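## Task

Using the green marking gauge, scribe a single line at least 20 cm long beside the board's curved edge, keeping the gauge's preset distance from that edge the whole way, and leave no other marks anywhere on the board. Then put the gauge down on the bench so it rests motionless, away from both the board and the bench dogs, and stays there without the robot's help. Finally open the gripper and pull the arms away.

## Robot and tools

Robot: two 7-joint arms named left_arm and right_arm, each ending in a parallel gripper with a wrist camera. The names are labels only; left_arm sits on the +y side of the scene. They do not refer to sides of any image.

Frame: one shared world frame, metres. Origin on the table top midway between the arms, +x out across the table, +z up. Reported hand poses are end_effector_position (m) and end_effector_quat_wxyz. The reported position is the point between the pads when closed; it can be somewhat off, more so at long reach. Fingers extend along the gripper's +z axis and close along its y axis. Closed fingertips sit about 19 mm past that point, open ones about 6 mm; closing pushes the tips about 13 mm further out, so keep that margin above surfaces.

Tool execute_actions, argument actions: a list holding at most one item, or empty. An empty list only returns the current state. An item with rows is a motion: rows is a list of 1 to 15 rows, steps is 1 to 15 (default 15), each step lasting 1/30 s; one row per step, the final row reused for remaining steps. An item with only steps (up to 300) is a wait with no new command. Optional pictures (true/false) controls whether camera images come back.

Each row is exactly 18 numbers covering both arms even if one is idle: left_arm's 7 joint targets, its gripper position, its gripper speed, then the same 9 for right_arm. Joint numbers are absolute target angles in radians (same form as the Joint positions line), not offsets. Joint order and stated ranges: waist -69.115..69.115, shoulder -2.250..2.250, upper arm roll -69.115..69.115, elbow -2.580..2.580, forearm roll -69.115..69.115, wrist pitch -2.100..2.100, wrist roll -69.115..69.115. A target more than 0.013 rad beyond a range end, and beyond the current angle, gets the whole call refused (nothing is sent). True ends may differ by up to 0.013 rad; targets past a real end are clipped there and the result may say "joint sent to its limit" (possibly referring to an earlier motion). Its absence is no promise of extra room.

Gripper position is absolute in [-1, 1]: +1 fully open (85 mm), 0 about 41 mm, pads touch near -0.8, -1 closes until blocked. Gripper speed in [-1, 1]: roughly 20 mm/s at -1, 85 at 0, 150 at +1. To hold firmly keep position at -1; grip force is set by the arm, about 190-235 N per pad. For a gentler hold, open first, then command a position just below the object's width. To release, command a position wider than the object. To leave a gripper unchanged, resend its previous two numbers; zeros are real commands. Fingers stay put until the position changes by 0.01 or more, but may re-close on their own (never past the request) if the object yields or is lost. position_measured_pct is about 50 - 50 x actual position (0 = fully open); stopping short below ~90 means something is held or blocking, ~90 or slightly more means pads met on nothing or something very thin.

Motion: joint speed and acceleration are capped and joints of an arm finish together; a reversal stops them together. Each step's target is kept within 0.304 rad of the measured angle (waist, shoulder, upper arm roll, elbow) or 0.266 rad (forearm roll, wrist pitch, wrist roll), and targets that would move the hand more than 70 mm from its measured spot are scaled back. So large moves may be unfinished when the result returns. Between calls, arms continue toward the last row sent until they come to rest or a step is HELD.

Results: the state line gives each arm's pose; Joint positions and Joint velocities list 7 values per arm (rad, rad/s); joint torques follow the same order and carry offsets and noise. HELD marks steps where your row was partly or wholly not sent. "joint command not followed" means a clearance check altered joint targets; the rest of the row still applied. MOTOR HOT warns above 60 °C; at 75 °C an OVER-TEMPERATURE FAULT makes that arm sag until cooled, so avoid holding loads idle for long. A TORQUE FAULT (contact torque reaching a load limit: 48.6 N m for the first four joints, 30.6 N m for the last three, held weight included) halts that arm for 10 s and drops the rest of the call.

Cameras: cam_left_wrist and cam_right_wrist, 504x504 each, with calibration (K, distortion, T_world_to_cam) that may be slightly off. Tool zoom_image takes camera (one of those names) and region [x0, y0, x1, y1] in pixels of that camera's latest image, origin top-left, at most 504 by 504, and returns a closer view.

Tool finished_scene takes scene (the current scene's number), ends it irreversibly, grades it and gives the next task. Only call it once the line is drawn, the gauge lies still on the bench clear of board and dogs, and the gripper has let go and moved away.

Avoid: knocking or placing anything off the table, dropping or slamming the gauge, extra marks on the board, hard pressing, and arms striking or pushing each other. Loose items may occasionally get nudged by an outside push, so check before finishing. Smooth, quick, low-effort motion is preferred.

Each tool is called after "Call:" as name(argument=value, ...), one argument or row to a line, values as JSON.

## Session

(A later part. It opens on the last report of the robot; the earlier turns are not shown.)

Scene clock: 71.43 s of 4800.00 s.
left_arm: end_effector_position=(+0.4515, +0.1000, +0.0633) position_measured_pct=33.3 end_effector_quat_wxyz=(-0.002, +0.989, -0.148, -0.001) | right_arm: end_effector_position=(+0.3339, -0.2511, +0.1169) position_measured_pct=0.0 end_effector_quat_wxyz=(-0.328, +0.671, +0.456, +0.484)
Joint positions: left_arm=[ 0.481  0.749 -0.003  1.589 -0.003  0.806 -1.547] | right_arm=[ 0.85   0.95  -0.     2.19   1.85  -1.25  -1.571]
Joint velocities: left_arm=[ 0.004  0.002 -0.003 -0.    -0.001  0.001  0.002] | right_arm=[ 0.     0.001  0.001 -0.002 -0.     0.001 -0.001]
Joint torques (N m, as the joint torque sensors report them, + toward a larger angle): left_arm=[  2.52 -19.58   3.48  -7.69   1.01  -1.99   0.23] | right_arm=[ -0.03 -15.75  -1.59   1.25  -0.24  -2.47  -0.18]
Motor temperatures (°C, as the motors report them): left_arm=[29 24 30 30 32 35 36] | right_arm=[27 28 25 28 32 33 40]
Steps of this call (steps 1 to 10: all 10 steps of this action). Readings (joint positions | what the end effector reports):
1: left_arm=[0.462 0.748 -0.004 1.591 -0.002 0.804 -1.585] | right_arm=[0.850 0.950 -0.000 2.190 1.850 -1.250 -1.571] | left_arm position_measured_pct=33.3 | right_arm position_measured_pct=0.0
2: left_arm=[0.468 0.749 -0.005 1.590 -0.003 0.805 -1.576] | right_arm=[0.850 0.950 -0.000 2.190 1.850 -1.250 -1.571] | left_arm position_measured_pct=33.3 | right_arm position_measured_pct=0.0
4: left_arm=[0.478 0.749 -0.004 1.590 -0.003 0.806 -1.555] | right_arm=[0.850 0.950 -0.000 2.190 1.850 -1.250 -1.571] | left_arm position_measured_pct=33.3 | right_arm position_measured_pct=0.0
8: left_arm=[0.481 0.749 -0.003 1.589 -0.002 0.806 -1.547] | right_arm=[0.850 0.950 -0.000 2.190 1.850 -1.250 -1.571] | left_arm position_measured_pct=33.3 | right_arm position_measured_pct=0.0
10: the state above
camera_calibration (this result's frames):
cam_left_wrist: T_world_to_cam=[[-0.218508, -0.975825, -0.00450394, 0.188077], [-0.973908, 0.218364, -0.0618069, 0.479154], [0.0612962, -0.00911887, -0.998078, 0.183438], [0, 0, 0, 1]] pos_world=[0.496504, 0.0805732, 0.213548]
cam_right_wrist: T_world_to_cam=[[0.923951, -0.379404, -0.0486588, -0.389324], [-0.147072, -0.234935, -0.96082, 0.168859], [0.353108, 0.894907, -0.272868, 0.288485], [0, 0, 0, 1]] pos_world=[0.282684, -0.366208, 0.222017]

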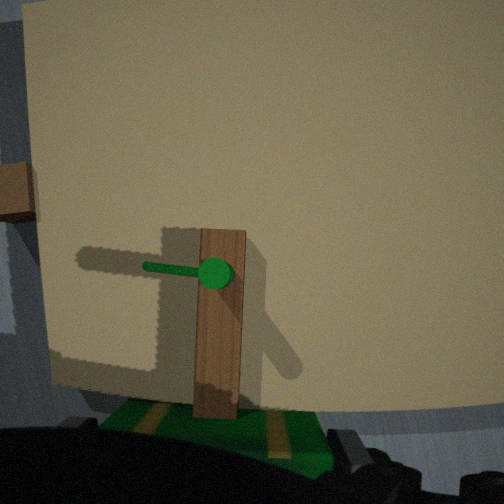

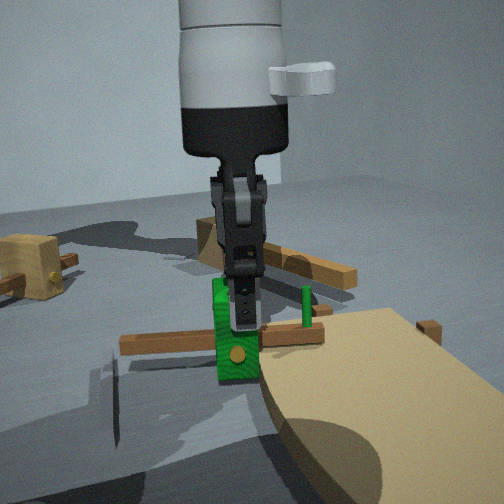

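Call:
execute_actions(
  actions=[
    {"rows":[[0.497,0.7502,0,1.5895,0,0.8019,-1.554,-1,0,0.85,0.95,0,2.19,1.85,-1.25,-1.571,1,0]],"steps":10},
  ],
  pictures=false,
)

Call:
execute_actions(
  actions=[
    {"rows":[[0.517,0.7517,0,1.5858,0,0.8041,-1.514,-1,0,0.85,0.95,0,2.19,1.85,-1.25,-1.571,1,0]],"steps":10},
  ],
  pictures=false,
)

Call:
execute_actions(
  actions=[
    {"rows":[[0.537,0.7542,0,1.5801,0,0.8073,-1.474,-1,0,0.85,0.95,0,2.19,1.85,-1.25,-1.571,1,0]],"steps":10},
  ],
  pictures=false,
)

Call:
execute_actions(
  actions=[
    {"rows":[[0.557,0.7573,0,1.573,0,0.8113,-1.434,-1,0,0.85,0.95,0,2.19,1.85,-1.25,-1.571,1,0]],"steps":10},
  ],
)

Scene clock: 77.43 s of 4800.00 s.
left_arm: end_effector_position=(+0.4492, +0.0926, +0.0632) position_measured_pct=33.3 end_effector_quat_wxyz=(-0.001, +0.987, -0.158, -0.000) | right_arm: end_effector_position=(+0.3339, -0.2511, +0.1169) position_measured_pct=0.0 end_effector_quat_wxyz=(-0.328, +0.671, +0.456, +0.484)
Joint positions: left_arm=[ 0.494  0.749 -0.002  1.59  -0.001  0.803 -1.554] | right_arm=[ 0.85   0.95  -0.     2.19   1.85  -1.25  -1.571]
Joint velocities: left_arm=[ 0.003 -0.    -0.002  0.    -0.001 -0.     0.001] | right_arm=[-0.    -0.     0.001  0.     0.001 -0.001  0.001]
Joint torques (N m, as the joint torque sensors report them, + toward a larger angle): left_arm=[  1.92 -20.08   2.63  -6.74   0.63  -0.81   0.15] | right_arm=[ -0.14 -15.52  -1.34   1.39  -0.28  -2.55  -0.08]
Motor temperatures (°C, as the motors report them): left_arm=[29 24 30 30 32 35 36] | right_arm=[27 28 25 28 32 33 40]
Steps of this call (steps 1 to 15: the robot went on to your last target; steps 16 to 90: nothing new was sent; then 2.67 s passed at rest; steps 91 to 100: all 10 steps of this action). Readings (joint positions | what the end effector reports):
91: left_arm=[0.483 0.749 -0.004 1.589 -0.003 0.806 -1.547] | right_arm=[0.850 0.950 -0.000 2.190 1.850 -1.250 -1.571] | left_arm position_measured_pct=33.3 | right_arm position_measured_pct=0.0
92: left_arm=[0.487 0.749 -0.005 1.590 -0.003 0.805 -1.549] | right_arm=[0.850 0.950 -0.000 2.190 1.850 -1.250 -1.571] | left_arm position_measured_pct=33.3 | right_arm position_measured_pct=0.0
94: left_arm=[0.492 0.749 -0.002 1.590 -0.001 0.804 -1.553] | right_arm=[0.850 0.950 -0.000 2.190 1.850 -1.250 -1.571] | left_arm position_measured_pct=33.3 | right_arm position_measured_pct=0.0
98: left_arm=[0.494 0.749 -0.002 1.590 -0.001 0.803 -1.554] | right_arm=[0.850 0.950 -0.000 2.190 1.850 -1.250 -1.571] | left_arm position_measured_pct=33.3 | right_arm position_measured_pct=0.0
100: the state above

Scene clock: 77.77 s of 4800.00 s.
left_arm: end_effector_position=(+0.4460, +0.0826, +0.0632) position_measured_pct=33.3 end_effector_quat_wxyz=(-0.001, +0.989, -0.148, -0.000) | right_arm: end_effector_position=(+0.3339, -0.2511, +0.1169) position_measured_pct=0.0 end_effector_quat_wxyz=(-0.328, +0.671, +0.456, +0.484)
Joint positions: left_arm=[ 0.515  0.75  -0.002  1.587 -0.001  0.805 -1.514] | right_arm=[ 0.85   0.95  -0.     2.19   1.85  -1.25  -1.571]
Joint velocities: left_arm=[ 0.004  0.001 -0.003 -0.    -0.001 -0.     0.004] | right_arm=[ 0.    -0.    -0.001 -0.    -0.001  0.    -0.002]
Joint torques (N m, as the joint torque sensors report them, + toward a larger angle): left_arm=[  1.46 -20.78   2.86  -6.68   0.54  -0.98   0.16] | right_arm=[ -0.1  -15.63  -1.52   1.31  -0.16  -2.59  -0.17]
Motor temperatures (°C, as the motors report them): left_arm=[29 24 30 30 32 35 36] | right_arm=[27 28 25 28 32 33 40]
Steps of this call (steps 1 to 10: all 10 steps of this action). Readings (joint positions | what the end effector reports):
1: left_arm=[0.496 0.749 -0.003 1.590 -0.002 0.804 -1.552] | right_arm=[0.850 0.950 -0.000 2.190 1.850 -1.250 -1.571] | left_arm position_measured_pct=33.3 | right_arm position_measured_pct=0.0
2: left_arm=[0.502 0.750 -0.004 1.589 -0.002 0.804 -1.543] | right_arm=[0.850 0.950 -0.000 2.190 1.850 -1.250 -1.571] | left_arm position_measured_pct=33.3 | right_arm position_measured_pct=0.0
4: left_arm=[0.511 0.750 -0.003 1.587 -0.001 0.805 -1.522] | right_arm=[0.850 0.950 -0.000 2.190 1.850 -1.250 -1.571] | left_arm position_measured_pct=33.3 | right_arm position_measured_pct=0.0
8: left_arm=[0.514 0.750 -0.002 1.587 -0.001 0.805 -1.514] | right_arm=[0.850 0.950 -0.000 2.190 1.850 -1.250 -1.571] | left_arm position_measured_pct=33.3 | right_arm position_measured_pct=0.0
10: the state above

Scene clock: 78.10 s of 4800.00 s.
left_arm: end_effector_position=(+0.4431, +0.0729, +0.0632) position_measured_pct=33.3 end_effector_quat_wxyz=(-0.001, +0.990, -0.138, -0.000) | right_arm: end_effector_position=(+0.3339, -0.2511, +0.1169) position_measured_pct=0.0 end_effector_quat_wxyz=(-0.328, +0.671, +0.456, +0.484)
Joint positions: left_arm=[ 0.534  0.753 -0.002  1.581 -0.001  0.809 -1.474] | right_arm=[ 0.85   0.95  -0.     2.19   1.85  -1.25  -1.571]
Joint velocities: left_arm=[ 0.004 -0.001 -0.003 -0.001 -0.002  0.     0.002] | right_arm=[ 0.     0.     0.    -0.003  0.001  0.001 -0.   ]
Joint torques (N m, as the joint torque sensors report them, + toward a larger angle): left_arm=[  0.96 -20.32   2.76  -7.8    0.19  -1.12   0.08] | right_arm=[ -0.1  -15.7   -1.68   1.21  -0.17  -2.56  -0.09]
Motor temperatures (°C, as the motors report them): left_arm=[29 24 30 30 32 35 36] | right_arm=[27 28 25 28 32 33 40]
Steps of this call (steps 1 to 10: all 10 steps of this action). Readings (joint positions | what the end effector reports):
1: left_arm=[0.516 0.751 -0.002 1.586 -0.001 0.806 -1.512] | right_arm=[0.850 0.950 -0.000 2.190 1.850 -1.250 -1.571] | left_arm position_measured_pct=33.3 | right_arm position_measured_pct=0.0
2: left_arm=[0.522 0.751 -0.004 1.585 -0.002 0.807 -1.503] | right_arm=[0.850 0.950 -0.000 2.190 1.850 -1.250 -1.571] | left_arm position_measured_pct=33.3 | right_arm position_measured_pct=0.0
4: left_arm=[0.531 0.752 -0.003 1.582 -0.002 0.808 -1.482] | right_arm=[0.850 0.950 -0.000 2.190 1.850 -1.250 -1.571] | left_arm position_measured_pct=33.3 | right_arm position_measured_pct=0.0
8: left_arm=[0.534 0.753 -0.002 1.581 -0.001 0.809 -1.474] | right_arm=[0.850 0.950 -0.000 2.190 1.850 -1.250 -1.571] | left_arm position_measured_pct=33.3 | right_arm position_measured_pct=0.0
10: the state above

Scene clock: 78.43 s of 4800.00 s.
left_arm: end_effector_position=(+0.4404, +0.0629, +0.0633) position_measured_pct=33.3 end_effector_quat_wxyz=(-0.001, +0.992, -0.128, -0.001) | right_arm: end_effector_position=(+0.3339, -0.2511, +0.1169) position_measured_pct=0.0 end_effector_quat_wxyz=(-0.328, +0.671, +0.456, +0.484)
Joint positions: left_arm=[ 0.554  0.756 -0.002  1.574 -0.001  0.813 -1.434] | right_arm=[ 0.85   0.95  -0.     2.19   1.85  -1.25  -1.571]
Joint velocities: left_arm=[ 0.005 -0.    -0.003 -0.001 -0.001  0.001  0.003] | right_arm=[-0.  0.  0.  0. -0.  0.  0.]
Joint torques (N m, as the joint torque sensors report them, + toward a larger angle): left_arm=[  2.24 -20.49   2.32  -7.32   0.56  -0.81  -0.17] | right_arm=[ -0.1  -15.61  -1.67   1.28  -0.13  -2.4   -0.07]
Motor temperatures (°C, as the motors report them): left_arm=[29 24 30 30 32 35 36] | right_arm=[27 28 25 28 32 33 40]
Steps of this call (steps 1 to 10: all 10 steps of this action). Readings (joint positions | what the end effector reports):
1: left_arm=[0.536 0.753 -0.002 1.581 -0.002 0.809 -1.472] | right_arm=[0.850 0.950 -0.000 2.190 1.850 -1.250 -1.571] | left_arm position_measured_pct=33.3 | right_arm position_measured_pct=0.0
2: left_arm=[0.542 0.754 -0.004 1.579 -0.003 0.811 -1.463] | right_arm=[0.850 0.950 -0.000 2.190 1.850 -1.250 -1.571] | left_arm position_measured_pct=33.3 | right_arm position_measured_pct=0.0
4: left_arm=[0.551 0.755 -0.003 1.576 -0.002 0.813 -1.442] | right_arm=[0.850 0.950 -0.000 2.190 1.850 -1.250 -1.571] | left_arm position_measured_pct=33.3 | right_arm position_measured_pct=0.0
8: left_arm=[0.554 0.756 -0.002 1.574 -0.001 0.813 -1.434] | right_arm=[0.850 0.950 -0.000 2.190 1.850 -1.250 -1.571] | left_arm position_measured_pct=33.3 | right_arm position_measured_pct=0.0
10: the state above
camera_calibration (this result's frames):
cam_left_wrist: T_world_to_cam=[[-0.17976, -0.983707, -0.00276052, 0.13275], [-0.98172, 0.179574, -0.0630838, 0.482347], [0.0625517, -0.00862988, -0.998004, 0.183174], [0, 0, 0, 1]] pos_world=[0.485935, 0.0455512, 0.213603]
cam_right_wrist: T_world_to_cam=[[0.923951, -0.379404, -0.0486589, -0.389324], [-0.147073, -0.234935, -0.96082, 0.168859], [0.353108, 0.894907, -0.272868, 0.288485], [0, 0, 0, 1]] pos_world=[0.282685, -0.366208, 0.222017]

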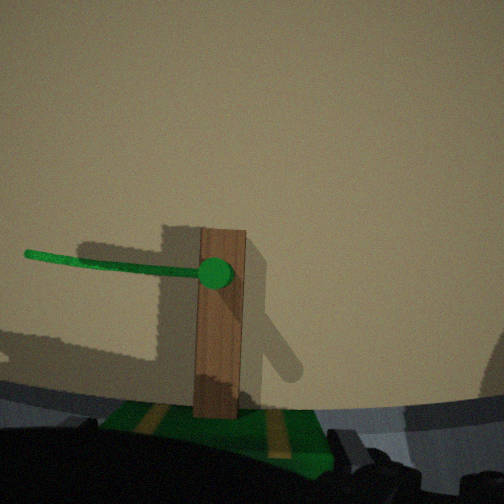

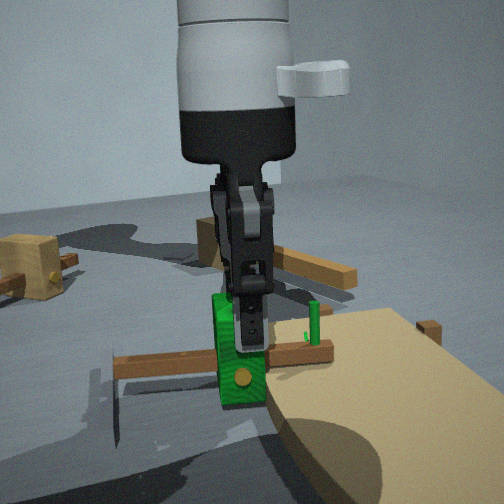

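Call:
execute_actions(
  actions=[
    {"rows":[[0.5964,0.7655,0,1.5543,0,0.8218,-1.355,-1,0,1.1,0.9,0,2.19,2.0,-1.25,-1.571,1,0]],"steps":13},
  ],
  pictures=false,
)

Call:
execute_actions(
  actions=[
    {"rows":[[0.6345,0.7767,0,1.5289,0,0.836,-1.277,-1,0,1.1,0.9,0,2.19,2.0,-1.25,-1.571,1,0]],"steps":13},
  ],
  pictures=false,
)

Call:
execute_actions(
  actions=[
    {"rows":[[0.6714,0.7909,0,1.4969,0,0.8538,-1.2,-1,0,1.1,0.9,0,2.19,2.0,-1.25,-1.571,1,0]],"steps":13},
  ],
)

Scene clock: 83.73 s of 4800.00 s.
left_arm: end_effector_position=(+0.4353, +0.0425, +0.0633) position_measured_pct=33.3 end_effector_quat_wxyz=(-0.001, +0.994, -0.109, -0.001) | right_arm: end_effector_position=(+0.3017, -0.3228, +0.1272) position_measured_pct=0.0 end_effector_quat_wxyz=(-0.286, +0.689, +0.439, +0.500)
Joint positions: left_arm=[ 0.594  0.764 -0.002  1.556 -0.001  0.824 -1.355] | right_arm=[ 1.088  0.902  0.002  2.19   1.998 -1.25  -1.571]
Joint velocities: left_arm=[ 0.003  0.001 -0.003 -0.001 -0.001 -0.    -0.001] | right_arm=[ 0.124 -0.025 -0.     0.004  0.102 -0.001 -0.003]
Joint torques (N m, as the joint torque sensors report them, + toward a larger angle): left_arm=[  1.21 -20.41   2.25  -7.03   0.34  -1.38   0.41] | right_arm=[ -2.44 -14.64  -2.66   1.14  -0.6   -2.66  -0.07]
Motor temperatures (°C, as the motors report them): left_arm=[29 24 30 30 32 35 36] | right_arm=[27 28 25 28 32 33 40]
Steps of this call (steps 1 to 15: the robot went on to your last target; steps 16 to 90: nothing new was sent; then 1.87 s passed at rest; steps 91 to 103: all 13 steps of this action). Readings (joint positions | what the end effector reports):
91: left_arm=[0.556 0.756 -0.003 1.574 -0.002 0.814 -1.432] | right_arm=[0.852 0.950 -0.000 2.190 1.850 -1.250 -1.571] | left_arm position_measured_pct=33.3 | right_arm position_measured_pct=0.0
92: left_arm=[0.562 0.758 -0.004 1.571 -0.003 0.816 -1.423] | right_arm=[0.859 0.948 -0.001 2.190 1.853 -1.250 -1.571] | left_arm position_measured_pct=33.3 | right_arm position_measured_pct=0.0
94: left_arm=[0.581 0.761 -0.006 1.562 -0.004 0.822 -1.383] | right_arm=[0.889 0.942 -0.002 2.190 1.869 -1.250 -1.571] | left_arm position_measured_pct=33.3 | right_arm position_measured_pct=0.0
98: left_arm=[0.592 0.764 -0.000 1.556 -0.001 0.824 -1.356] | right_arm=[1.006 0.919 -0.000 2.190 1.939 -1.250 -1.571] | left_arm position_measured_pct=33.3 | right_arm position_measured_pct=0.0
103: the state above

Scene clock: 84.17 s of 4800.00 s.
left_arm: end_effector_position=(+0.4312, +0.0225, +0.0633) position_measured_pct=33.3 end_effector_quat_wxyz=(-0.002, +0.996, -0.089, -0.001) | right_arm: end_effector_position=(+0.3012, -0.3260, +0.1280) position_measured_pct=0.0 end_effector_quat_wxyz=(-0.283, +0.691, +0.436, +0.502)
Joint positions: left_arm=[ 0.632  0.775 -0.002  1.531 -0.001  0.839 -1.277] | right_arm=[ 1.1    0.9    0.     2.19   2.    -1.25  -1.571]
Joint velocities: left_arm=[ 0.004  0.001 -0.003 -0.001 -0.001  0.001  0.001] | right_arm=[ 0.003 -0.001 -0.001 -0.     0.    -0.    -0.   ]
Joint torques (N m, as the joint torque sensors report them, + toward a larger angle): left_arm=[  1.82 -19.69   2.61  -8.56   0.92  -1.79   0.  ] | right_arm=[ -0.18 -15.32  -1.27   1.19  -0.15  -2.62  -0.23]
Motor temperatures (°C, as the motors report them): left_arm=[29 24 30 30 32 35 36] | right_arm=[27 28 25 28 32 33 40]
Steps of this call (steps 1 to 13: all 13 steps of this action). Readings (joint positions | what the end effector reports):
1: left_arm=[0.596 0.764 -0.002 1.555 -0.001 0.825 -1.353] | right_arm=[1.091 0.902 0.002 2.190 2.000 -1.250 -1.571] | left_arm position_measured_pct=33.3 | right_arm position_measured_pct=0.0
2: left_arm=[0.601 0.766 -0.004 1.552 -0.003 0.827 -1.344] | right_arm=[1.092 0.901 0.001 2.190 2.000 -1.250 -1.571] | left_arm position_measured_pct=33.3 | right_arm position_measured_pct=0.0
4: left_arm=[0.619 0.771 -0.007 1.540 -0.004 0.836 -1.304] | right_arm=[1.096 0.901 0.000 2.190 2.000 -1.250 -1.571] | left_arm position_measured_pct=33.3 | right_arm position_measured_pct=0.0
8: left_arm=[0.630 0.775 -0.001 1.532 -0.001 0.838 -1.278] | right_arm=[1.099 0.900 0.000 2.190 2.000 -1.250 -1.571] | left_arm position_measured_pct=33.3 | right_arm position_measured_pct=0.0
13: the state above

Scene clock: 84.60 s of 4800.00 s.
left_arm: end_effector_position=(+0.4278, +0.0024, +0.0634) position_measured_pct=33.3 end_effector_quat_wxyz=(-0.002, +0.998, -0.069, -0.002) | right_arm: end_effector_position=(+0.3012, -0.3261, +0.1281) position_measured_pct=0.0 end_effector_quat_wxyz=(-0.283, +0.691, +0.436, +0.502)
Joint positions: left_arm=[ 0.669  0.789 -0.002  1.5   -0.002  0.858 -1.2  ] | right_arm=[ 1.1    0.9   -0.     2.19   2.    -1.25  -1.571]
Joint velocities: left_arm=[ 0.004 -0.    -0.003 -0.001 -0.001  0.001  0.001] | right_arm=[ 0.001 -0.    -0.001 -0.    -0.001  0.     0.001]
Joint torques (N m, as the joint torque sensors report them, + toward a larger angle): left_arm=[  1.48 -20.49   2.82  -9.01   0.31  -2.01  -0.18] | right_arm=[ -0.01 -15.27  -1.43   1.45  -0.24  -2.61  -0.22]
Motor temperatures (°C, as the motors report them): left_arm=[29 24 30 30 32 35 36] | right_arm=[27 28 25 28 32 33 40]
Steps of this call (steps 1 to 13: all 13 steps of this action). Readings (joint positions | what the end effector reports):
1: left_arm=[0.634 0.775 -0.002 1.530 -0.002 0.840 -1.275] | right_arm=[1.100 0.900 0.000 2.190 2.000 -1.250 -1.571] | left_arm position_measured_pct=33.3 | right_arm position_measured_pct=0.0
2: left_arm=[0.639 0.778 -0.004 1.526 -0.003 0.843 -1.266] | right_arm=[1.100 0.900 0.000 2.190 2.000 -1.250 -1.571] | left_arm position_measured_pct=33.3 | right_arm position_measured_pct=0.0
4: left_arm=[0.656 0.784 -0.007 1.511 -0.005 0.855 -1.226] | right_arm=[1.100 0.900 0.000 2.190 2.000 -1.250 -1.571] | left_arm position_measured_pct=33.3 | right_arm position_measured_pct=0.0
8: left_arm=[0.667 0.788 -0.001 1.501 -0.001 0.857 -1.201] | right_arm=[1.100 0.900 0.000 2.190 2.000 -1.250 -1.571] | left_arm position_measured_pct=33.3 | right_arm position_measured_pct=0.0
13: the state above
camera_calibration (this result's frames):
cam_left_wrist: T_world_to_cam=[[-0.060911, -0.998133, -0.00459251, 0.0203336], [-0.996262, 0.0610779, -0.0610817, 0.487227], [0.0612482, 0.000854801, -0.998122, 0.184091], [0, 0, 0, 1]] pos_world=[0.475369, -0.00962051, 0.213599]
cam_right_wrist: T_world_to_cam=[[0.88225, -0.470772, -0.00303468, -0.410123], [-0.140412, -0.256975, -0.956163, 0.147344], [0.449355, 0.844001, -0.292818, 0.327204], [0, 0, 0, 1]] pos_world=[0.235489, -0.431371, 0.235451]

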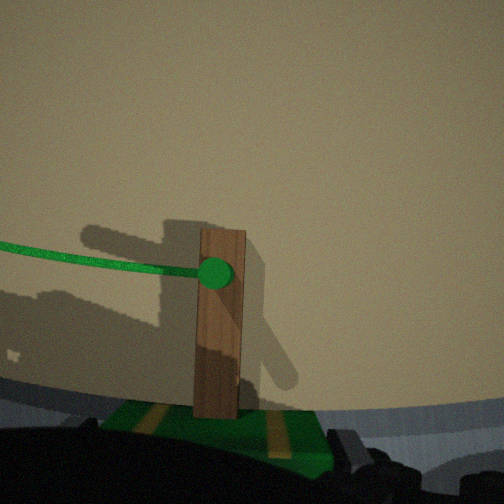

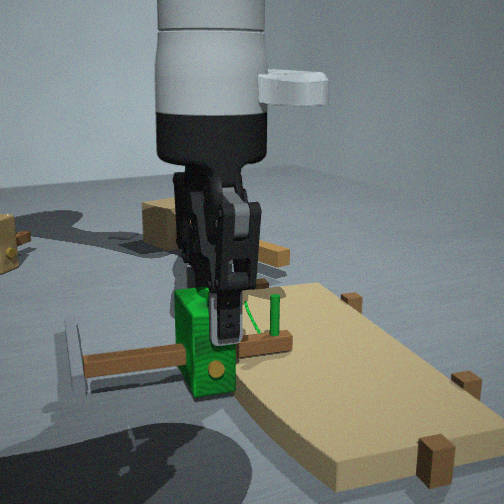

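Slight over-press growing; add q1 offsets.

Call:
execute_actions(
  actions=[
    {"rows":[[0.7106,0.8074,0,1.4586,0,0.8756,-1.13,-1,0,1.1,0.9,0,2.19,2.0,-1.25,-1.571,1,0]],"steps":13},
  ],
  pictures=false,
)

Call:
execute_actions(
  actions=[
    {"rows":[[0.7445,0.8271,0,1.4141,0,0.9004,-1.057,-1,0,1.1,0.9,0,2.19,2.0,-1.25,-1.571,1,0]],"steps":13},
  ],
  pictures=false,
)

Call:
execute_actions(
  actions=[
    {"rows":[[0.7765,0.8499,0,1.3625,0,0.9292,-0.987,-1,0,1.1,0.9,0,2.19,2.0,-1.25,-1.571,1,0]],"steps":13},
  ],
)

Scene clock: 87.23 s of 4800.00 s.
left_arm: end_effector_position=(+0.4244, -0.0225, +0.0634) position_measured_pct=33.3 end_effector_quat_wxyz=(-0.001, +0.999, -0.054, -0.001) | right_arm: end_effector_position=(+0.3012, -0.3261, +0.1281) position_measured_pct=0.0 end_effector_quat_wxyz=(-0.283, +0.691, +0.436, +0.502)
Joint positions: left_arm=[ 0.71   0.806 -0.     1.46  -0.     0.877 -1.13 ] | right_arm=[ 1.1    0.9   -0.     2.19   2.    -1.25  -1.571]
Joint velocities: left_arm=[ 0.003  0.001 -0.003 -0.002 -0.001  0.001  0.001] | right_arm=[-0.    -0.     0.001  0.001 -0.    -0.    -0.002]
Joint torques (N m, as the joint torque sensors report them, + toward a larger angle): left_arm=[  0.85 -21.07   1.29  -7.71   0.09  -1.08   0.08] | right_arm=[ -0.2  -15.17  -1.58   1.39  -0.35  -2.55  -0.23]
Motor temperatures (°C, as the motors report them): left_arm=[29 24 30 30 32 35 36] | right_arm=[27 28 25 28 32 33 40]
Steps of this call (steps 1 to 15: the robot went on to your last target; steps 16 to 66: nothing new was sent; steps 67 to 79: all 13 steps of this action). Readings (joint positions | what the end effector reports):
67: left_arm=[0.671 0.789 -0.003 1.498 -0.002 0.859 -1.198] | right_arm=[1.100 0.900 -0.000 2.190 2.000 -1.250 -1.571] | left_arm position_measured_pct=33.3 | right_arm position_measured_pct=0.0
68: left_arm=[0.677 0.792 -0.005 1.493 -0.003 0.863 -1.189] | right_arm=[1.100 0.900 -0.000 2.190 2.000 -1.250 -1.571] | left_arm position_measured_pct=33.3 | right_arm position_measured_pct=0.0
70: left_arm=[0.695 0.800 -0.007 1.475 -0.005 0.876 -1.153] | right_arm=[1.100 0.900 -0.000 2.190 2.000 -1.250 -1.571] | left_arm position_measured_pct=33.3 | right_arm position_measured_pct=0.0
74: left_arm=[0.707 0.805 0.001 1.461 0.000 0.876 -1.131] | right_arm=[1.100 0.900 -0.000 2.190 2.000 -1.250 -1.571] | left_arm position_measured_pct=33.3 | right_arm position_measured_pct=0.0
79: the state above

Scene clock: 87.67 s of 4800.00 s.
left_arm: end_effector_position=(+0.4225, -0.0436, +0.0635) position_measured_pct=33.3 end_effector_quat_wxyz=(-0.001, +0.999, -0.035, -0.001) | right_arm: end_effector_position=(+0.3012, -0.3261, +0.1281) position_measured_pct=0.0 end_effector_quat_wxyz=(-0.283, +0.691, +0.436, +0.502)
Joint positions: left_arm=[ 0.744  0.826 -0.     1.415 -0.     0.902 -1.057] | right_arm=[ 1.1    0.9   -0.     2.19   2.    -1.25  -1.571]
Joint velocities: left_arm=[ 0.005  0.002 -0.003 -0.002 -0.001  0.002 -0.001] | right_arm=[-0.    -0.    -0.    -0.002 -0.001  0.001 -0.001]
Joint torques (N m, as the joint torque sensors report them, + toward a larger angle): left_arm=[  1.16 -21.63   1.36  -7.33   0.07  -0.95   0.12] | right_arm=[  0.   -14.99  -1.62   1.14  -0.31  -2.61  -0.04]
Motor temperatures (°C, as the motors report them): left_arm=[29 24 30 30 32 35 36] | right_arm=[27 28 25 28 32 33 40]
Steps of this call (steps 1 to 13: all 13 steps of this action). Readings (joint positions | what the end effector reports):
1: left_arm=[0.711 0.807 -0.001 1.459 -0.000 0.878 -1.129] | right_arm=[1.100 0.900 -0.000 2.190 2.000 -1.250 -1.571] | left_arm position_measured_pct=33.3 | right_arm position_measured_pct=0.0
2: left_arm=[0.716 0.810 -0.003 1.453 -0.002 0.883 -1.120] | right_arm=[1.100 0.900 -0.000 2.190 2.000 -1.250 -1.571] | left_arm position_measured_pct=33.3 | right_arm position_measured_pct=0.0
4: left_arm=[0.730 0.818 -0.006 1.433 -0.004 0.899 -1.084] | right_arm=[1.100 0.900 -0.000 2.190 2.000 -1.250 -1.571] | left_arm position_measured_pct=33.3 | right_arm position_measured_pct=0.0
8: left_arm=[0.741 0.825 0.001 1.417 0.000 0.901 -1.058] | right_arm=[1.100 0.900 -0.000 2.190 2.000 -1.250 -1.571] | left_arm position_measured_pct=33.3 | right_arm position_measured_pct=0.0
13: the state above

Scene clock: 88.10 s of 4800.00 s.
left_arm: end_effector_position=(+0.4214, -0.0650, +0.0635) position_measured_pct=33.3 end_effector_quat_wxyz=(-0.000, +1.000, -0.016, -0.001) | right_arm: end_effector_position=(+0.3012, -0.3261, +0.1281) position_measured_pct=0.0 end_effector_quat_wxyz=(-0.283, +0.691, +0.436, +0.502)
Joint positions: left_arm=[ 0.776  0.849 -0.     1.364 -0.     0.931 -0.987] | right_arm=[ 1.1    0.9   -0.     2.19   2.    -1.25  -1.571]
Joint velocities: left_arm=[ 0.004  0.003 -0.003 -0.003 -0.001  0.004 -0.   ] | right_arm=[-0.    -0.001 -0.     0.     0.001  0.    -0.002]
Joint torques (N m, as the joint torque sensors report them, + toward a larger angle): left_arm=[  0.65 -22.91   0.43  -7.39  -0.34  -0.97  -0.13] | right_arm=[  0.03 -15.03  -1.37   1.17  -0.34  -2.48  -0.17]
Motor temperatures (°C, as the motors report them): left_arm=[29 24 30 30 32 35 36] | right_arm=[27 28 25 28 32 33 40]
Steps of this call (steps 1 to 13: all 13 steps of this action). Readings (joint positions | what the end effector reports):
1: left_arm=[0.745 0.827 -0.001 1.414 -0.000 0.903 -1.056] | right_arm=[1.100 0.900 -0.000 2.190 2.000 -1.250 -1.571] | left_arm position_measured_pct=33.3 | right_arm position_measured_pct=0.0
2: left_arm=[0.748 0.829 -0.002 1.409 -0.001 0.908 -1.049] | right_arm=[1.100 0.900 -0.000 2.190 2.000 -1.250 -1.571] | left_arm position_measured_pct=33.3 | right_arm position_measured_pct=0.0
4: left_arm=[0.762 0.839 -0.006 1.387 -0.004 0.926 -1.016] | right_arm=[1.100 0.900 -0.000 2.190 2.000 -1.250 -1.571] | left_arm position_measured_pct=33.3 | right_arm position_measured_pct=0.0
8: left_arm=[0.773 0.847 0.001 1.366 0.000 0.930 -0.988] | right_arm=[1.100 0.900 -0.000 2.190 2.000 -1.250 -1.571] | left_arm position_measured_pct=33.3 | right_arm position_measured_pct=0.0
13: the state above
camera_calibration (this result's frames):
cam_left_wrist: T_world_to_cam=[[0.0442719, -0.999019, -0.00110186, -0.0919572], [-0.997039, -0.0441147, -0.0629883, 0.478651], [0.0628779, 0.00388721, -0.998014, 0.184195], [0, 0, 0, 1]] pos_world=[0.469722, -0.0714675, 0.213877]
cam_right_wrist: T_world_to_cam=[[0.882247, -0.470778, -0.00303392, -0.410125], [-0.140413, -0.256975, -0.956163, 0.147344], [0.449361, 0.843998, -0.292818, 0.327203], [0, 0, 0, 1]] pos_world=[0.235488, -0.431373, 0.235451]

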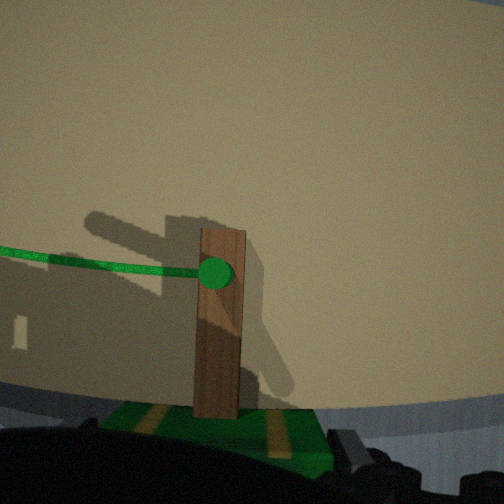

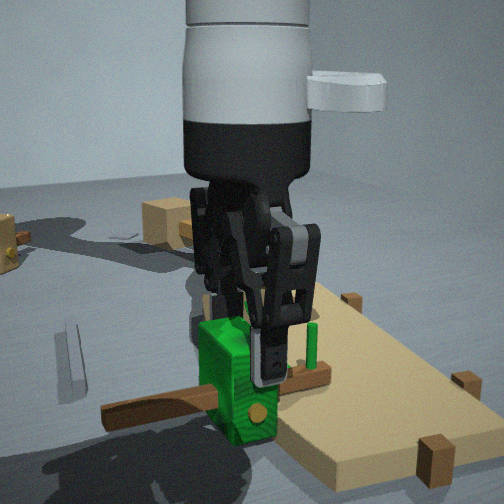

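Gap under 1 mm; reduce offsets. Then place at the same spot (z≈.055).

Call:
execute_actions(
  actions=[
    {"rows":[[0.8037,0.8758,0,1.304,0,0.9618,-0.91,-1,0,1.3,0.9,0,2.19,2.0,-1.25,-1.571,1,0]],"steps":13},
  ],
  pictures=false,
)

Call:
execute_actions(
  actions=[
    {"rows":[[0.8303,0.905,0,1.238,0,0.9986,-0.843,-1,0,1.3,0.9,0,2.19,2.0,-1.25,-1.571,1,0]],"steps":14},
  ],
  pictures=false,
)

Call:
execute_actions(
  actions=[
    {"rows":[[0.855,0.9376,0,1.1646,0,1.0394,-0.778,-1,0,1.3,0.9,0,2.19,2.0,-1.25,-1.571,1,0]]},
  ],
)

Call:
execute_actions(
  actions=[
    {"rows":[[0.862,0.89,0,1.173,0,1.078,-0.778,-1,0,1.3,0.9,0,2.19,2.0,-1.25,-1.571,1,0]],"steps":10},
  ],
  pictures=false,
)

Call:
execute_actions(
  actions=[
    {"rows":[[1.0,0.73,0,1.585,0,0.826,-0.73,-1,0,1.3,0.9,0,2.19,2.0,-1.25,-1.571,1,0]]},
  ],
  pictures=false,
)

Call:
execute_actions(
  actions=[
    {"steps":15},
  ],
  pictures=false,
)

Call:
execute_actions(
  actions=[
    {"rows":[[1.0,0.761,0,1.598,0,0.7826,-0.73,-1,0,1.3,0.9,0,2.19,2.0,-1.25,-1.571,1,0]]},
  ],
  pictures=false,
)

Call:
execute_actions(
  actions=[
    {"rows":[[1.0,0.761,0,1.598,0,0.7826,-0.73,1,0,1.3,0.9,0,2.19,2.0,-1.25,-1.571,1,0]]},
  ],
  pictures=false,
)

Call:
execute_actions(
  actions=[
    {"rows":[[1.0,0.55,0,1.5,0,1.09,-0.73,1,0,1.3,0.9,0,2.19,2.0,-1.25,-1.571,1,0]]},
  ],
)

Scene clock: 94.63 s of 4800.00 s.
left_arm: end_effector_position=(+0.4213, -0.0843, +0.0636) position_measured_pct=33.3 end_effector_quat_wxyz=(-0.001, +1.000, +0.009, -0.002) | right_arm: end_effector_position=(+0.2894, -0.3897, +0.1277) position_measured_pct=0.0 end_effector_quat_wxyz=(-0.233, +0.730, +0.368, +0.527)
Joint positions: left_arm=[ 0.803  0.874 -0.     1.306 -0.     0.966 -0.91 ] | right_arm=[ 1.292  0.9    0.001  2.19   2.    -1.25  -1.571]
Joint velocities: left_arm=[ 0.004  0.001 -0.003 -0.003 -0.001  0.004  0.   ] | right_arm=[ 0.044  0.001 -0.023  0.007  0.001 -0.005 -0.   ]
Joint torques (N m, as the joint torque sensors report them, + toward a larger angle): left_arm=[ -0.04 -22.54   1.17  -8.84  -0.53  -1.99   0.4 ] | right_arm=[ -0.22 -15.03  -1.45   1.29  -0.25  -2.62  -0.22]
Motor temperatures (°C, as the motors report them): left_arm=[29 24 30 30 32 35 36] | right_arm=[27 28 25 28 32 33 40]
Steps of this call (steps 1 to 15: the robot went on to your last target; steps 16 to 90: nothing new was sent; then 3.10 s passed at rest; steps 91 to 103: all 13 steps of this action). Readings (joint positions | what the end effector reports):
91: left_arm=[0.777 0.849 -0.000 1.362 -0.000 0.932 -0.986] | right_arm=[1.102 0.900 -0.000 2.190 2.000 -1.250 -1.571] | left_arm position_measured_pct=33.3 | right_arm position_measured_pct=0.0
92: left_arm=[0.780 0.852 -0.002 1.357 -0.001 0.937 -0.979] | right_arm=[1.109 0.900 -0.001 2.190 2.000 -1.250 -1.571] | left_arm position_measured_pct=33.3 | right_arm position_measured_pct=0.0
94: left_arm=[0.790 0.862 -0.005 1.335 -0.004 0.957 -0.946] | right_arm=[1.139 0.900 -0.002 2.190 2.000 -1.250 -1.571] | left_arm position_measured_pct=33.3 | right_arm position_measured_pct=0.0
98: left_arm=[0.801 0.872 0.000 1.309 0.000 0.965 -0.911] | right_arm=[1.244 0.900 0.000 2.190 2.000 -1.250 -1.571] | left_arm position_measured_pct=33.3 | right_arm position_measured_pct=0.0
103: the state above

Scene clock: 95.10 s of 4800.00 s.
left_arm: end_effector_position=(+0.4217, -0.1052, +0.0637) position_measured_pct=33.3 end_effector_quat_wxyz=(-0.002, +1.000, +0.029, -0.002) | right_arm: end_effector_position=(+0.2888, -0.3917, +0.1281) position_measured_pct=0.0 end_effector_quat_wxyz=(-0.232, +0.731, +0.365, +0.528)
Joint positions: left_arm=[ 0.83   0.903  0.     1.241  0.     1.003 -0.843] | right_arm=[ 1.3    0.9    0.     2.19   2.    -1.25  -1.571]
Joint velocities: left_arm=[ 0.002  0.001 -0.002 -0.003 -0.001  0.003  0.002] | right_arm=[ 0.001 -0.    -0.001 -0.001  0.001 -0.    -0.001]
Joint torques (N m, as the joint torque sensors report them, + toward a larger angle): left_arm=[ -0.44 -23.08   1.32  -9.33  -0.19  -2.63   0.13] | right_arm=[  0.18 -15.25  -1.49   1.06  -0.23  -2.54  -0.26]
Motor temperatures (°C, as the motors report them): left_arm=[29 24 30 30 32 35 36] | right_arm=[27 28 25 28 32 33 40]
Steps of this call (steps 1 to 14: all 14 steps of this action). Readings (joint positions | what the end effector reports):
1: left_arm=[0.804 0.875 -0.000 1.305 -0.000 0.967 -0.909] | right_arm=[1.294 0.900 0.001 2.190 2.000 -1.250 -1.571] | left_arm position_measured_pct=33.3 | right_arm position_measured_pct=0.0
2: left_arm=[0.806 0.877 -0.001 1.300 -0.001 0.971 -0.904] | right_arm=[1.295 0.900 0.000 2.190 2.000 -1.250 -1.571] | left_arm position_measured_pct=33.3 | right_arm position_measured_pct=0.0
4: left_arm=[0.816 0.888 -0.005 1.276 -0.004 0.993 -0.877] | right_arm=[1.297 0.900 0.000 2.190 2.000 -1.250 -1.571] | left_arm position_measured_pct=33.3 | right_arm position_measured_pct=0.0
8: left_arm=[0.828 0.900 0.000 1.245 0.000 1.003 -0.844] | right_arm=[1.299 0.900 0.000 2.190 2.000 -1.250 -1.571] | left_arm position_measured_pct=33.3 | right_arm position_measured_pct=0.0
14: the state above

Scene clock: 95.60 s of 4800.00 s.
left_arm: end_effector_position=(+0.4229, -0.1262, +0.0638) position_measured_pct=33.3 end_effector_quat_wxyz=(-0.002, +0.999, +0.048, -0.003) | right_arm: end_effector_position=(+0.2887, -0.3917, +0.1281) position_measured_pct=0.0 end_effector_quat_wxyz=(-0.232, +0.731, +0.365, +0.528)
Joint positions: left_arm=[ 0.856  0.935  0.001  1.168  0.001  1.045 -0.778] | right_arm=[ 1.3    0.9   -0.     2.19   2.    -1.25  -1.571]
Joint velocities: left_arm=[ 0.002  0.001 -0.001 -0.002 -0.001  0.002  0.001] | right_arm=[ 0.     0.     0.001  0.002  0.001 -0.     0.001]
Joint torques (N m, as the joint torque sensors report them, + toward a larger angle): left_arm=[ -0.49 -23.19   0.37  -9.55  -0.42  -2.95   0.21] | right_arm=[  0.17 -15.18  -1.42   1.14  -0.22  -2.48  -0.14]
Motor temperatures (°C, as the motors report them): left_arm=[29 24 30 30 32 35 36] | right_arm=[27 28 25 28 32 33 40]
Steps of this call (steps 1 to 15: all 15 steps of this action). Readings (joint positions | what the end effector reports):
1: left_arm=[0.831 0.904 0.000 1.240 0.000 1.004 -0.842] | right_arm=[1.300 0.900 0.000 2.190 2.000 -1.250 -1.571] | left_arm position_measured_pct=33.3 | right_arm position_measured_pct=0.0
2: left_arm=[0.833 0.906 -0.001 1.234 -0.000 1.009 -0.838] | right_arm=[1.300 0.900 0.000 2.190 2.000 -1.250 -1.571] | left_arm position_measured_pct=33.3 | right_arm position_measured_pct=0.0
4: left_arm=[0.841 0.918 -0.003 1.210 -0.003 1.031 -0.814] | right_arm=[1.300 0.900 0.000 2.190 2.000 -1.250 -1.571] | left_arm position_measured_pct=33.3 | right_arm position_measured_pct=0.0
8: left_arm=[0.853 0.932 0.001 1.172 0.001 1.044 -0.779] | right_arm=[1.300 0.900 0.000 2.190 2.000 -1.250 -1.571] | left_arm position_measured_pct=33.3 | right_arm position_measured_pct=0.0
15: the state above
camera_calibration (this result's frames):
cam_left_wrist: T_world_to_cam=[[0.172285, -0.985039, -0.00386802, -0.205376], [-0.983342, -0.171755, -0.0594832, 0.455334], [0.0579289, 0.0140517, -0.998222, 0.188037], [0, 0, 0, 1]] pos_world=[0.47224, -0.12674, 0.213993]
cam_right_wrist: T_world_to_cam=[[0.771132, -0.636667, -0.00303413, -0.462919], [-0.188667, -0.223957, -0.956163, 0.155603], [0.608079, 0.737901, -0.292818, 0.300779], [0, 0, 0, 1]] pos_world=[0.203432, -0.481822, 0.235451]

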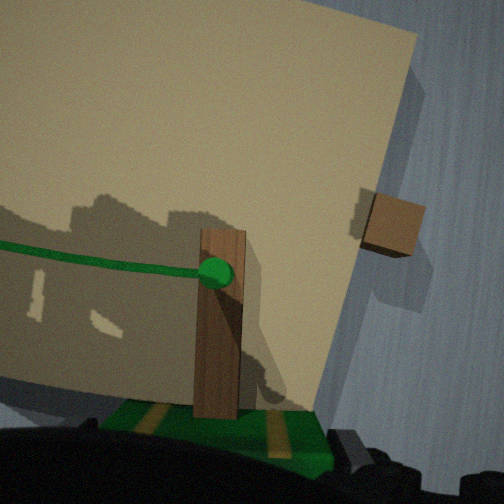

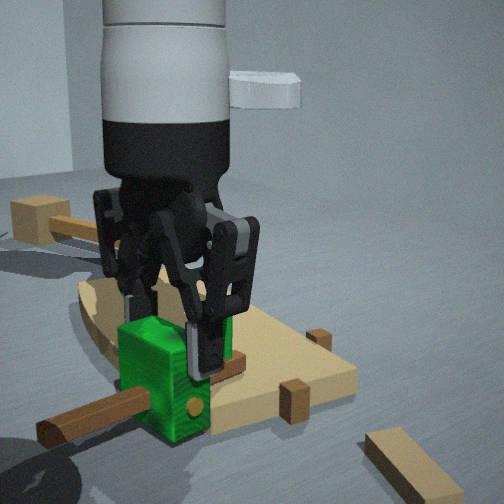

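Scene clock: 95.93 s of 4800.00 s.
left_arm: end_effector_position=(+0.4181, -0.1262, +0.0891) position_measured_pct=33.3 end_effector_quat_wxyz=(-0.000, +0.999, +0.045, -0.000) | right_arm: end_effector_position=(+0.2887, -0.3917, +0.1281) position_measured_pct=0.0 end_effector_quat_wxyz=(-0.232, +0.731, +0.365, +0.528)
Joint positions: left_arm=[ 0.862  0.891  0.     1.173  0.     1.078 -0.778] | right_arm=[ 1.3    0.9   -0.     2.19   2.    -1.25  -1.571]
Joint velocities: left_arm=[-0.    -0.012 -0.002  0.004 -0.     0.003  0.001] | right_arm=[-0.    -0.    -0.     0.002 -0.    -0.    -0.   ]
Joint torques (N m, as the joint torque sensors report them, + toward a larger angle): left_arm=[  0.87 -24.71   1.17  -8.07  -0.07  -0.2    0.13] | right_arm=[ -0.15 -15.23  -1.33   1.16  -0.2   -2.5   -0.12]
Motor temperatures (°C, as the motors report them): left_arm=[29 24 30 30 32 35 36] | right_arm=[27 28 25 28 32 33 40]
Steps of this call (steps 1 to 10: all 10 steps of this action). Readings (joint positions | what the end effector reports):
1: left_arm=[0.856 0.934 0.001 1.168 0.001 1.045 -0.778] | right_arm=[1.300 0.900 -0.000 2.190 2.000 -1.250 -1.571] | left_arm position_measured_pct=33.3 | right_arm position_measured_pct=0.0
2: left_arm=[0.857 0.929 0.000 1.170 0.000 1.047 -0.778] | right_arm=[1.300 0.900 -0.000 2.190 2.000 -1.250 -1.571] | left_arm position_measured_pct=33.3 | right_arm position_measured_pct=0.0
4: left_arm=[0.860 0.906 -0.000 1.172 -0.000 1.063 -0.778] | right_arm=[1.300 0.900 -0.000 2.190 2.000 -1.250 -1.571] | left_arm position_measured_pct=33.3 | right_arm position_measured_pct=0.0
8: left_arm=[0.862 0.892 0.000 1.172 0.000 1.077 -0.778] | right_arm=[1.300 0.900 -0.000 2.190 2.000 -1.250 -1.571] | left_arm position_measured_pct=33.3 | right_arm position_measured_pct=0.0
10: the state above

Scene clock: 96.43 s of 4800.00 s.
left_arm: end_effector_position=(+0.3074, -0.1202, +0.0759) position_measured_pct=33.3 end_effector_quat_wxyz=(+0.003, +1.000, +0.004, +0.002) | right_arm: end_effector_position=(+0.2887, -0.3917, +0.1281) position_measured_pct=0.0 end_effector_quat_wxyz=(-0.232, +0.731, +0.365, +0.528)
Joint positions: left_arm=[ 0.989  0.744  0.001  1.547  0.     0.844 -0.733] | right_arm=[ 1.3    0.9   -0.     2.19   2.    -1.25  -1.571]
Joint velocities: left_arm=[ 0.146 -0.158  0.003  0.571  0.001 -0.269  0.053] | right_arm=[-0.    -0.    -0.001 -0.    -0.001  0.001 -0.002]
Joint torques (N m, as the joint torque sensors report them, + toward a larger angle): left_arm=[ -1.34 -22.26  -0.05  -8.43  -0.42  -0.32  -0.18] | right_arm=[  0.13 -15.21  -1.54   1.21  -0.28  -2.46  -0.15]
Motor temperatures (°C, as the motors report them): left_arm=[29 24 30 30 32 35 36] | right_arm=[27 28 25 28 32 33 40]
Steps of this call (steps 1 to 15: all 15 steps of this action). Readings (joint positions | what the end effector reports):
1: left_arm=[0.863 0.890 -0.000 1.174 -0.000 1.077 -0.778] | right_arm=[1.300 0.900 -0.000 2.190 2.000 -1.250 -1.571] | left_arm position_measured_pct=33.3 | right_arm position_measured_pct=0.0
2: left_arm=[0.865 0.886 -0.001 1.180 -0.000 1.072 -0.777] | right_arm=[1.300 0.900 -0.000 2.190 2.000 -1.250 -1.571] | left_arm position_measured_pct=33.3 | right_arm position_measured_pct=0.0
4: left_arm=[0.878 0.870 -0.002 1.208 -0.001 1.048 -0.773] | right_arm=[1.300 0.900 -0.000 2.190 2.000 -1.250 -1.571] | left_arm position_measured_pct=33.3 | right_arm position_measured_pct=0.0
8: left_arm=[0.929 0.810 -0.001 1.327 -0.000 0.955 -0.755] | right_arm=[1.300 0.900 -0.000 2.190 2.000 -1.250 -1.571] | left_arm position_measured_pct=33.3 | right_arm position_measured_pct=0.0
15: the state above

Scene clock: 96.93 s of 4800.00 s.
left_arm: end_effector_position=(+0.2961, -0.1150, +0.0740) position_measured_pct=33.3 end_effector_quat_wxyz=(+0.000, +1.000, +0.000, +0.000) | right_arm: end_effector_position=(+0.2887, -0.3917, +0.1281) position_measured_pct=0.0 end_effector_quat_wxyz=(-0.232, +0.731, +0.365, +0.528)
Joint positions: left_arm=[ 1.     0.73   0.     1.585  0.     0.826 -0.73 ] | right_arm=[ 1.3    0.9   -0.     2.19   2.    -1.25  -1.571]
Joint velocities: left_arm=[ 0.001  0.001 -0.     0.    -0.     0.     0.   ] | right_arm=[ 0.     0.001 -0.     0.002  0.002  0.001 -0.   ]
Joint torques (N m, as the joint torque sensors report them, + toward a larger angle): left_arm=[ -0.17 -21.91   0.63  -6.29  -0.27   0.11   0.09] | right_arm=[  0.08 -15.14  -1.41   1.08  -0.25  -2.47  -0.38]
Motor temperatures (°C, as the motors report them): left_arm=[29 24 30 30 32 35 36] | right_arm=[27 28 25 28 32 33 40]
Steps of this call (steps 1 to 15: the robot went on to your last target). Readings (joint positions | what the end effector reports):
1: left_arm=[0.994 0.739 0.001 1.564 0.000 0.836 -0.732] | right_arm=[1.300 0.900 -0.000 2.190 2.000 -1.250 -1.571] | left_arm position_measured_pct=33.3 | right_arm position_measured_pct=0.0
2: left_arm=[0.996 0.736 0.001 1.575 0.000 0.831 -0.731] | right_arm=[1.300 0.900 -0.000 2.190 2.000 -1.250 -1.571] | left_arm position_measured_pct=33.3 | right_arm position_measured_pct=0.0
4: left_arm=[0.998 0.734 0.001 1.583 0.000 0.827 -0.730] | right_arm=[1.300 0.900 -0.000 2.190 2.000 -1.250 -1.571] | left_arm position_measured_pct=33.3 | right_arm position_measured_pct=0.0
8: left_arm=[0.999 0.731 0.000 1.585 -0.000 0.826 -0.730] | right_arm=[1.300 0.900 -0.000 2.190 2.000 -1.250 -1.571] | left_arm position_measured_pct=33.3 | right_arm position_measured_pct=0.0
15: the state above

Scene clock: 97.43 s of 4800.00 s.
left_arm: end_effector_position=(+0.2963, -0.1149, +0.0565) position_measured_pct=33.3 end_effector_quat_wxyz=(+0.000, +1.000, +0.000, +0.000) | right_arm: end_effector_position=(+0.2887, -0.3917, +0.1281) position_measured_pct=0.0 end_effector_quat_wxyz=(-0.232, +0.731, +0.365, +0.528)
Joint positions: left_arm=[ 1.     0.759 -0.     1.598 -0.     0.784 -0.73 ] | right_arm=[ 1.3    0.9   -0.     2.19   2.    -1.25  -1.571]
Joint velocities: left_arm=[-0.001  0.     0.     0.     0.    -0.    -0.001] | right_arm=[-0.    -0.    -0.001 -0.     0.    -0.001  0.001]
Joint torques (N m, as the joint torque sensors report them, + toward a larger angle): left_arm=[  0.46 -19.36   0.58  -6.36  -0.09  -0.67  -0.01] | right_arm=[ -0.16 -15.11  -1.31   1.07  -0.32  -2.47  -0.23]
Motor temperatures (°C, as the motors report them): left_arm=[29 24 30 30 32 35 36] | right_arm=[27 28 25 28 32 33 40]
Steps of this call (steps 1 to 15: all 15 steps of this action). Readings (joint positions | what the end effector reports):
1: left_arm=[1.000 0.731 0.000 1.585 -0.000 0.825 -0.730] | right_arm=[1.300 0.900 -0.000 2.190 2.000 -1.250 -1.571] | left_arm position_measured_pct=33.3 | right_arm position_measured_pct=0.0
2: left_arm=[1.000 0.738 0.000 1.587 -0.000 0.818 -0.730] | right_arm=[1.300 0.900 -0.000 2.190 2.000 -1.250 -1.571] | left_arm position_measured_pct=33.3 | right_arm position_measured_pct=0.0
4: left_arm=[1.000 0.754 0.000 1.594 0.000 0.795 -0.730] | right_arm=[1.300 0.900 -0.000 2.190 2.000 -1.250 -1.571] | left_arm position_measured_pct=33.3 | right_arm position_measured_pct=0.0
8: left_arm=[1.000 0.759 -0.000 1.598 -0.000 0.784 -0.730] | right_arm=[1.300 0.900 -0.000 2.190 2.000 -1.250 -1.571] | left_arm position_measured_pct=33.3 | right_arm position_measured_pct=0.0
15: the state above

Scene clock: 97.93 s of 4800.00 s.
left_arm: end_effector_position=(+0.2960, -0.1149, +0.0553) position_measured_pct=0.8 end_effector_quat_wxyz=(+0.000, +1.000, +0.000, +0.000) | right_arm: end_effector_position=(+0.2887, -0.3917, +0.1281) position_measured_pct=0.0 end_effector_quat_wxyz=(-0.232, +0.731, +0.365, +0.528)
Joint positions: left_arm=[ 1.     0.761  0.     1.598  0.     0.783 -0.73 ] | right_arm=[ 1.3    0.9   -0.     2.19   2.    -1.25  -1.571]
Joint velocities: left_arm=[-0.     0.    -0.    -0.     0.    -0.001 -0.001] | right_arm=[ 0.    -0.     0.     0.001  0.001 -0.     0.001]
Joint torques (N m, as the joint torque sensors report them, + toward a larger angle): left_arm=[  0.56 -21.23   0.77  -6.3   -0.11  -0.23   0.31] | right_arm=[  0.11 -14.99  -1.35   1.35  -0.32  -2.4   -0.16]
Motor temperatures (°C, as the motors report them): left_arm=[29 24 30 30 32 35 36] | right_arm=[27 28 25 28 32 33 40]
Steps of this call (steps 1 to 15: all 15 steps of this action). Readings (joint positions | what the end effector reports):
1: left_arm=[1.000 0.759 -0.000 1.598 -0.000 0.784 -0.730] | right_arm=[1.300 0.900 -0.000 2.190 2.000 -1.250 -1.571] | left_arm position_measured_pct=33.3 | right_arm position_measured_pct=0.0
2: left_arm=[1.000 0.759 -0.000 1.598 -0.000 0.783 -0.730] | right_arm=[1.300 0.900 -0.000 2.190 2.000 -1.250 -1.571] | left_arm position_measured_pct=33.3 | right_arm position_measured_pct=0.0
4: left_arm=[1.000 0.760 -0.000 1.598 0.000 0.783 -0.730] | right_arm=[1.300 0.900 -0.000 2.190 2.000 -1.250 -1.571] | left_arm position_measured_pct=28.6 | right_arm position_measured_pct=0.0
8: left_arm=[1.000 0.761 0.000 1.598 0.000 0.783 -0.730] | right_arm=[1.300 0.900 -0.000 2.190 2.000 -1.250 -1.571] | left_arm position_measured_pct=17.5 | right_arm position_measured_pct=0.0
15: the state above

Scene clock: 98.43 s of 4800.00 s.
left_arm: end_effector_position=(+0.2875, -0.1055, +0.1849) position_measured_pct=0.0 end_effector_quat_wxyz=(-0.001, +1.000, +0.000, -0.001) | right_arm: end_effector_position=(+0.2887, -0.3917, +0.1281) position_measured_pct=0.0 end_effector_quat_wxyz=(-0.232, +0.731, +0.365, +0.528)
Joint positions: left_arm=[ 1.     0.555  0.     1.5    0.     1.089 -0.73 ] | right_arm=[ 1.3    0.9   -0.     2.19   2.    -1.25  -1.571]
Joint velocities: left_arm=[-0.001 -0.034 -0.001  0.001 -0.     0.026  0.   ] | right_arm=[-0.001  0.    -0.    -0.     0.001  0.    -0.   ]
Joint torques (N m, as the joint torque sensors report them, + toward a larger angle): left_arm=[ -0.02 -19.63   0.59  -7.48  -0.07  -0.57   0.15] | right_arm=[  0.06 -14.98  -1.33   1.09  -0.29  -2.52  -0.3 ]
Motor temperatures (°C, as the motors report them): left_arm=[29 24 30 30 32 35 36] | right_arm=[27 28 25 28 32 33 40]
Steps of this call (steps 1 to 15: all 15 steps of this action). Readings (joint positions | what the end effector reports):
1: left_arm=[1.000 0.760 -0.000 1.598 0.000 0.784 -0.730] | right_arm=[1.300 0.900 -0.000 2.190 2.000 -1.250 -1.571] | left_arm position_measured_pct=0.4 | right_arm position_measured_pct=0.0
2: left_arm=[1.000 0.753 -0.000 1.596 0.000 0.790 -0.730] | right_arm=[1.300 0.900 -0.000 2.190 2.000 -1.250 -1.571] | left_arm position_measured_pct=0.4 | right_arm position_measured_pct=0.0
4: left_arm=[1.000 0.724 -0.000 1.584 0.000 0.824 -0.730] | right_arm=[1.300 0.900 -0.000 2.190 2.000 -1.250 -1.571] | left_arm position_measured_pct=0.0 | right_arm position_measured_pct=0.0
8: left_arm=[1.000 0.632 -0.000 1.539 -0.000 0.958 -0.730] | right_arm=[1.300 0.900 -0.000 2.190 2.000 -1.250 -1.571] | left_arm position_measured_pct=0.0 | right_arm position_measured_pct=0.0
15: the state above
camera_calibration (this result's frames):
cam_left_wrist: T_world_to_cam=[[0.0768334, -0.997042, -0.00173651, -0.135383], [-0.995079, -0.0765726, -0.0628855, 0.346988], [0.0625666, 0.00655967, -0.998019, 0.314268], [0, 0, 0, 1]] pos_world=[0.336019, -0.110474, 0.335231]
cam_right_wrist: T_world_to_cam=[[0.771131, -0.636669, -0.0030339, -0.46292], [-0.188667, -0.223956, -0.956163, 0.155604], [0.60808, 0.7379, -0.292818, 0.300779], [0, 0, 0, 1]] pos_world=[0.203432, -0.481823, 0.235451]

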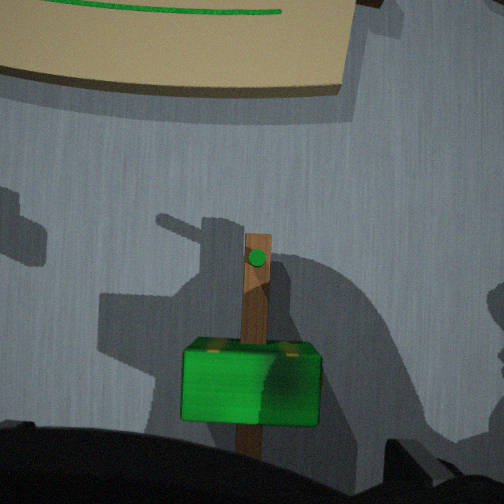

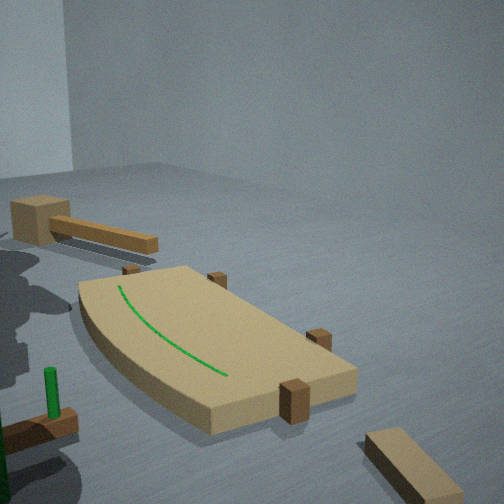

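Call:
finished_scene(
  scene=2,
)

The scene is finished: the task was done.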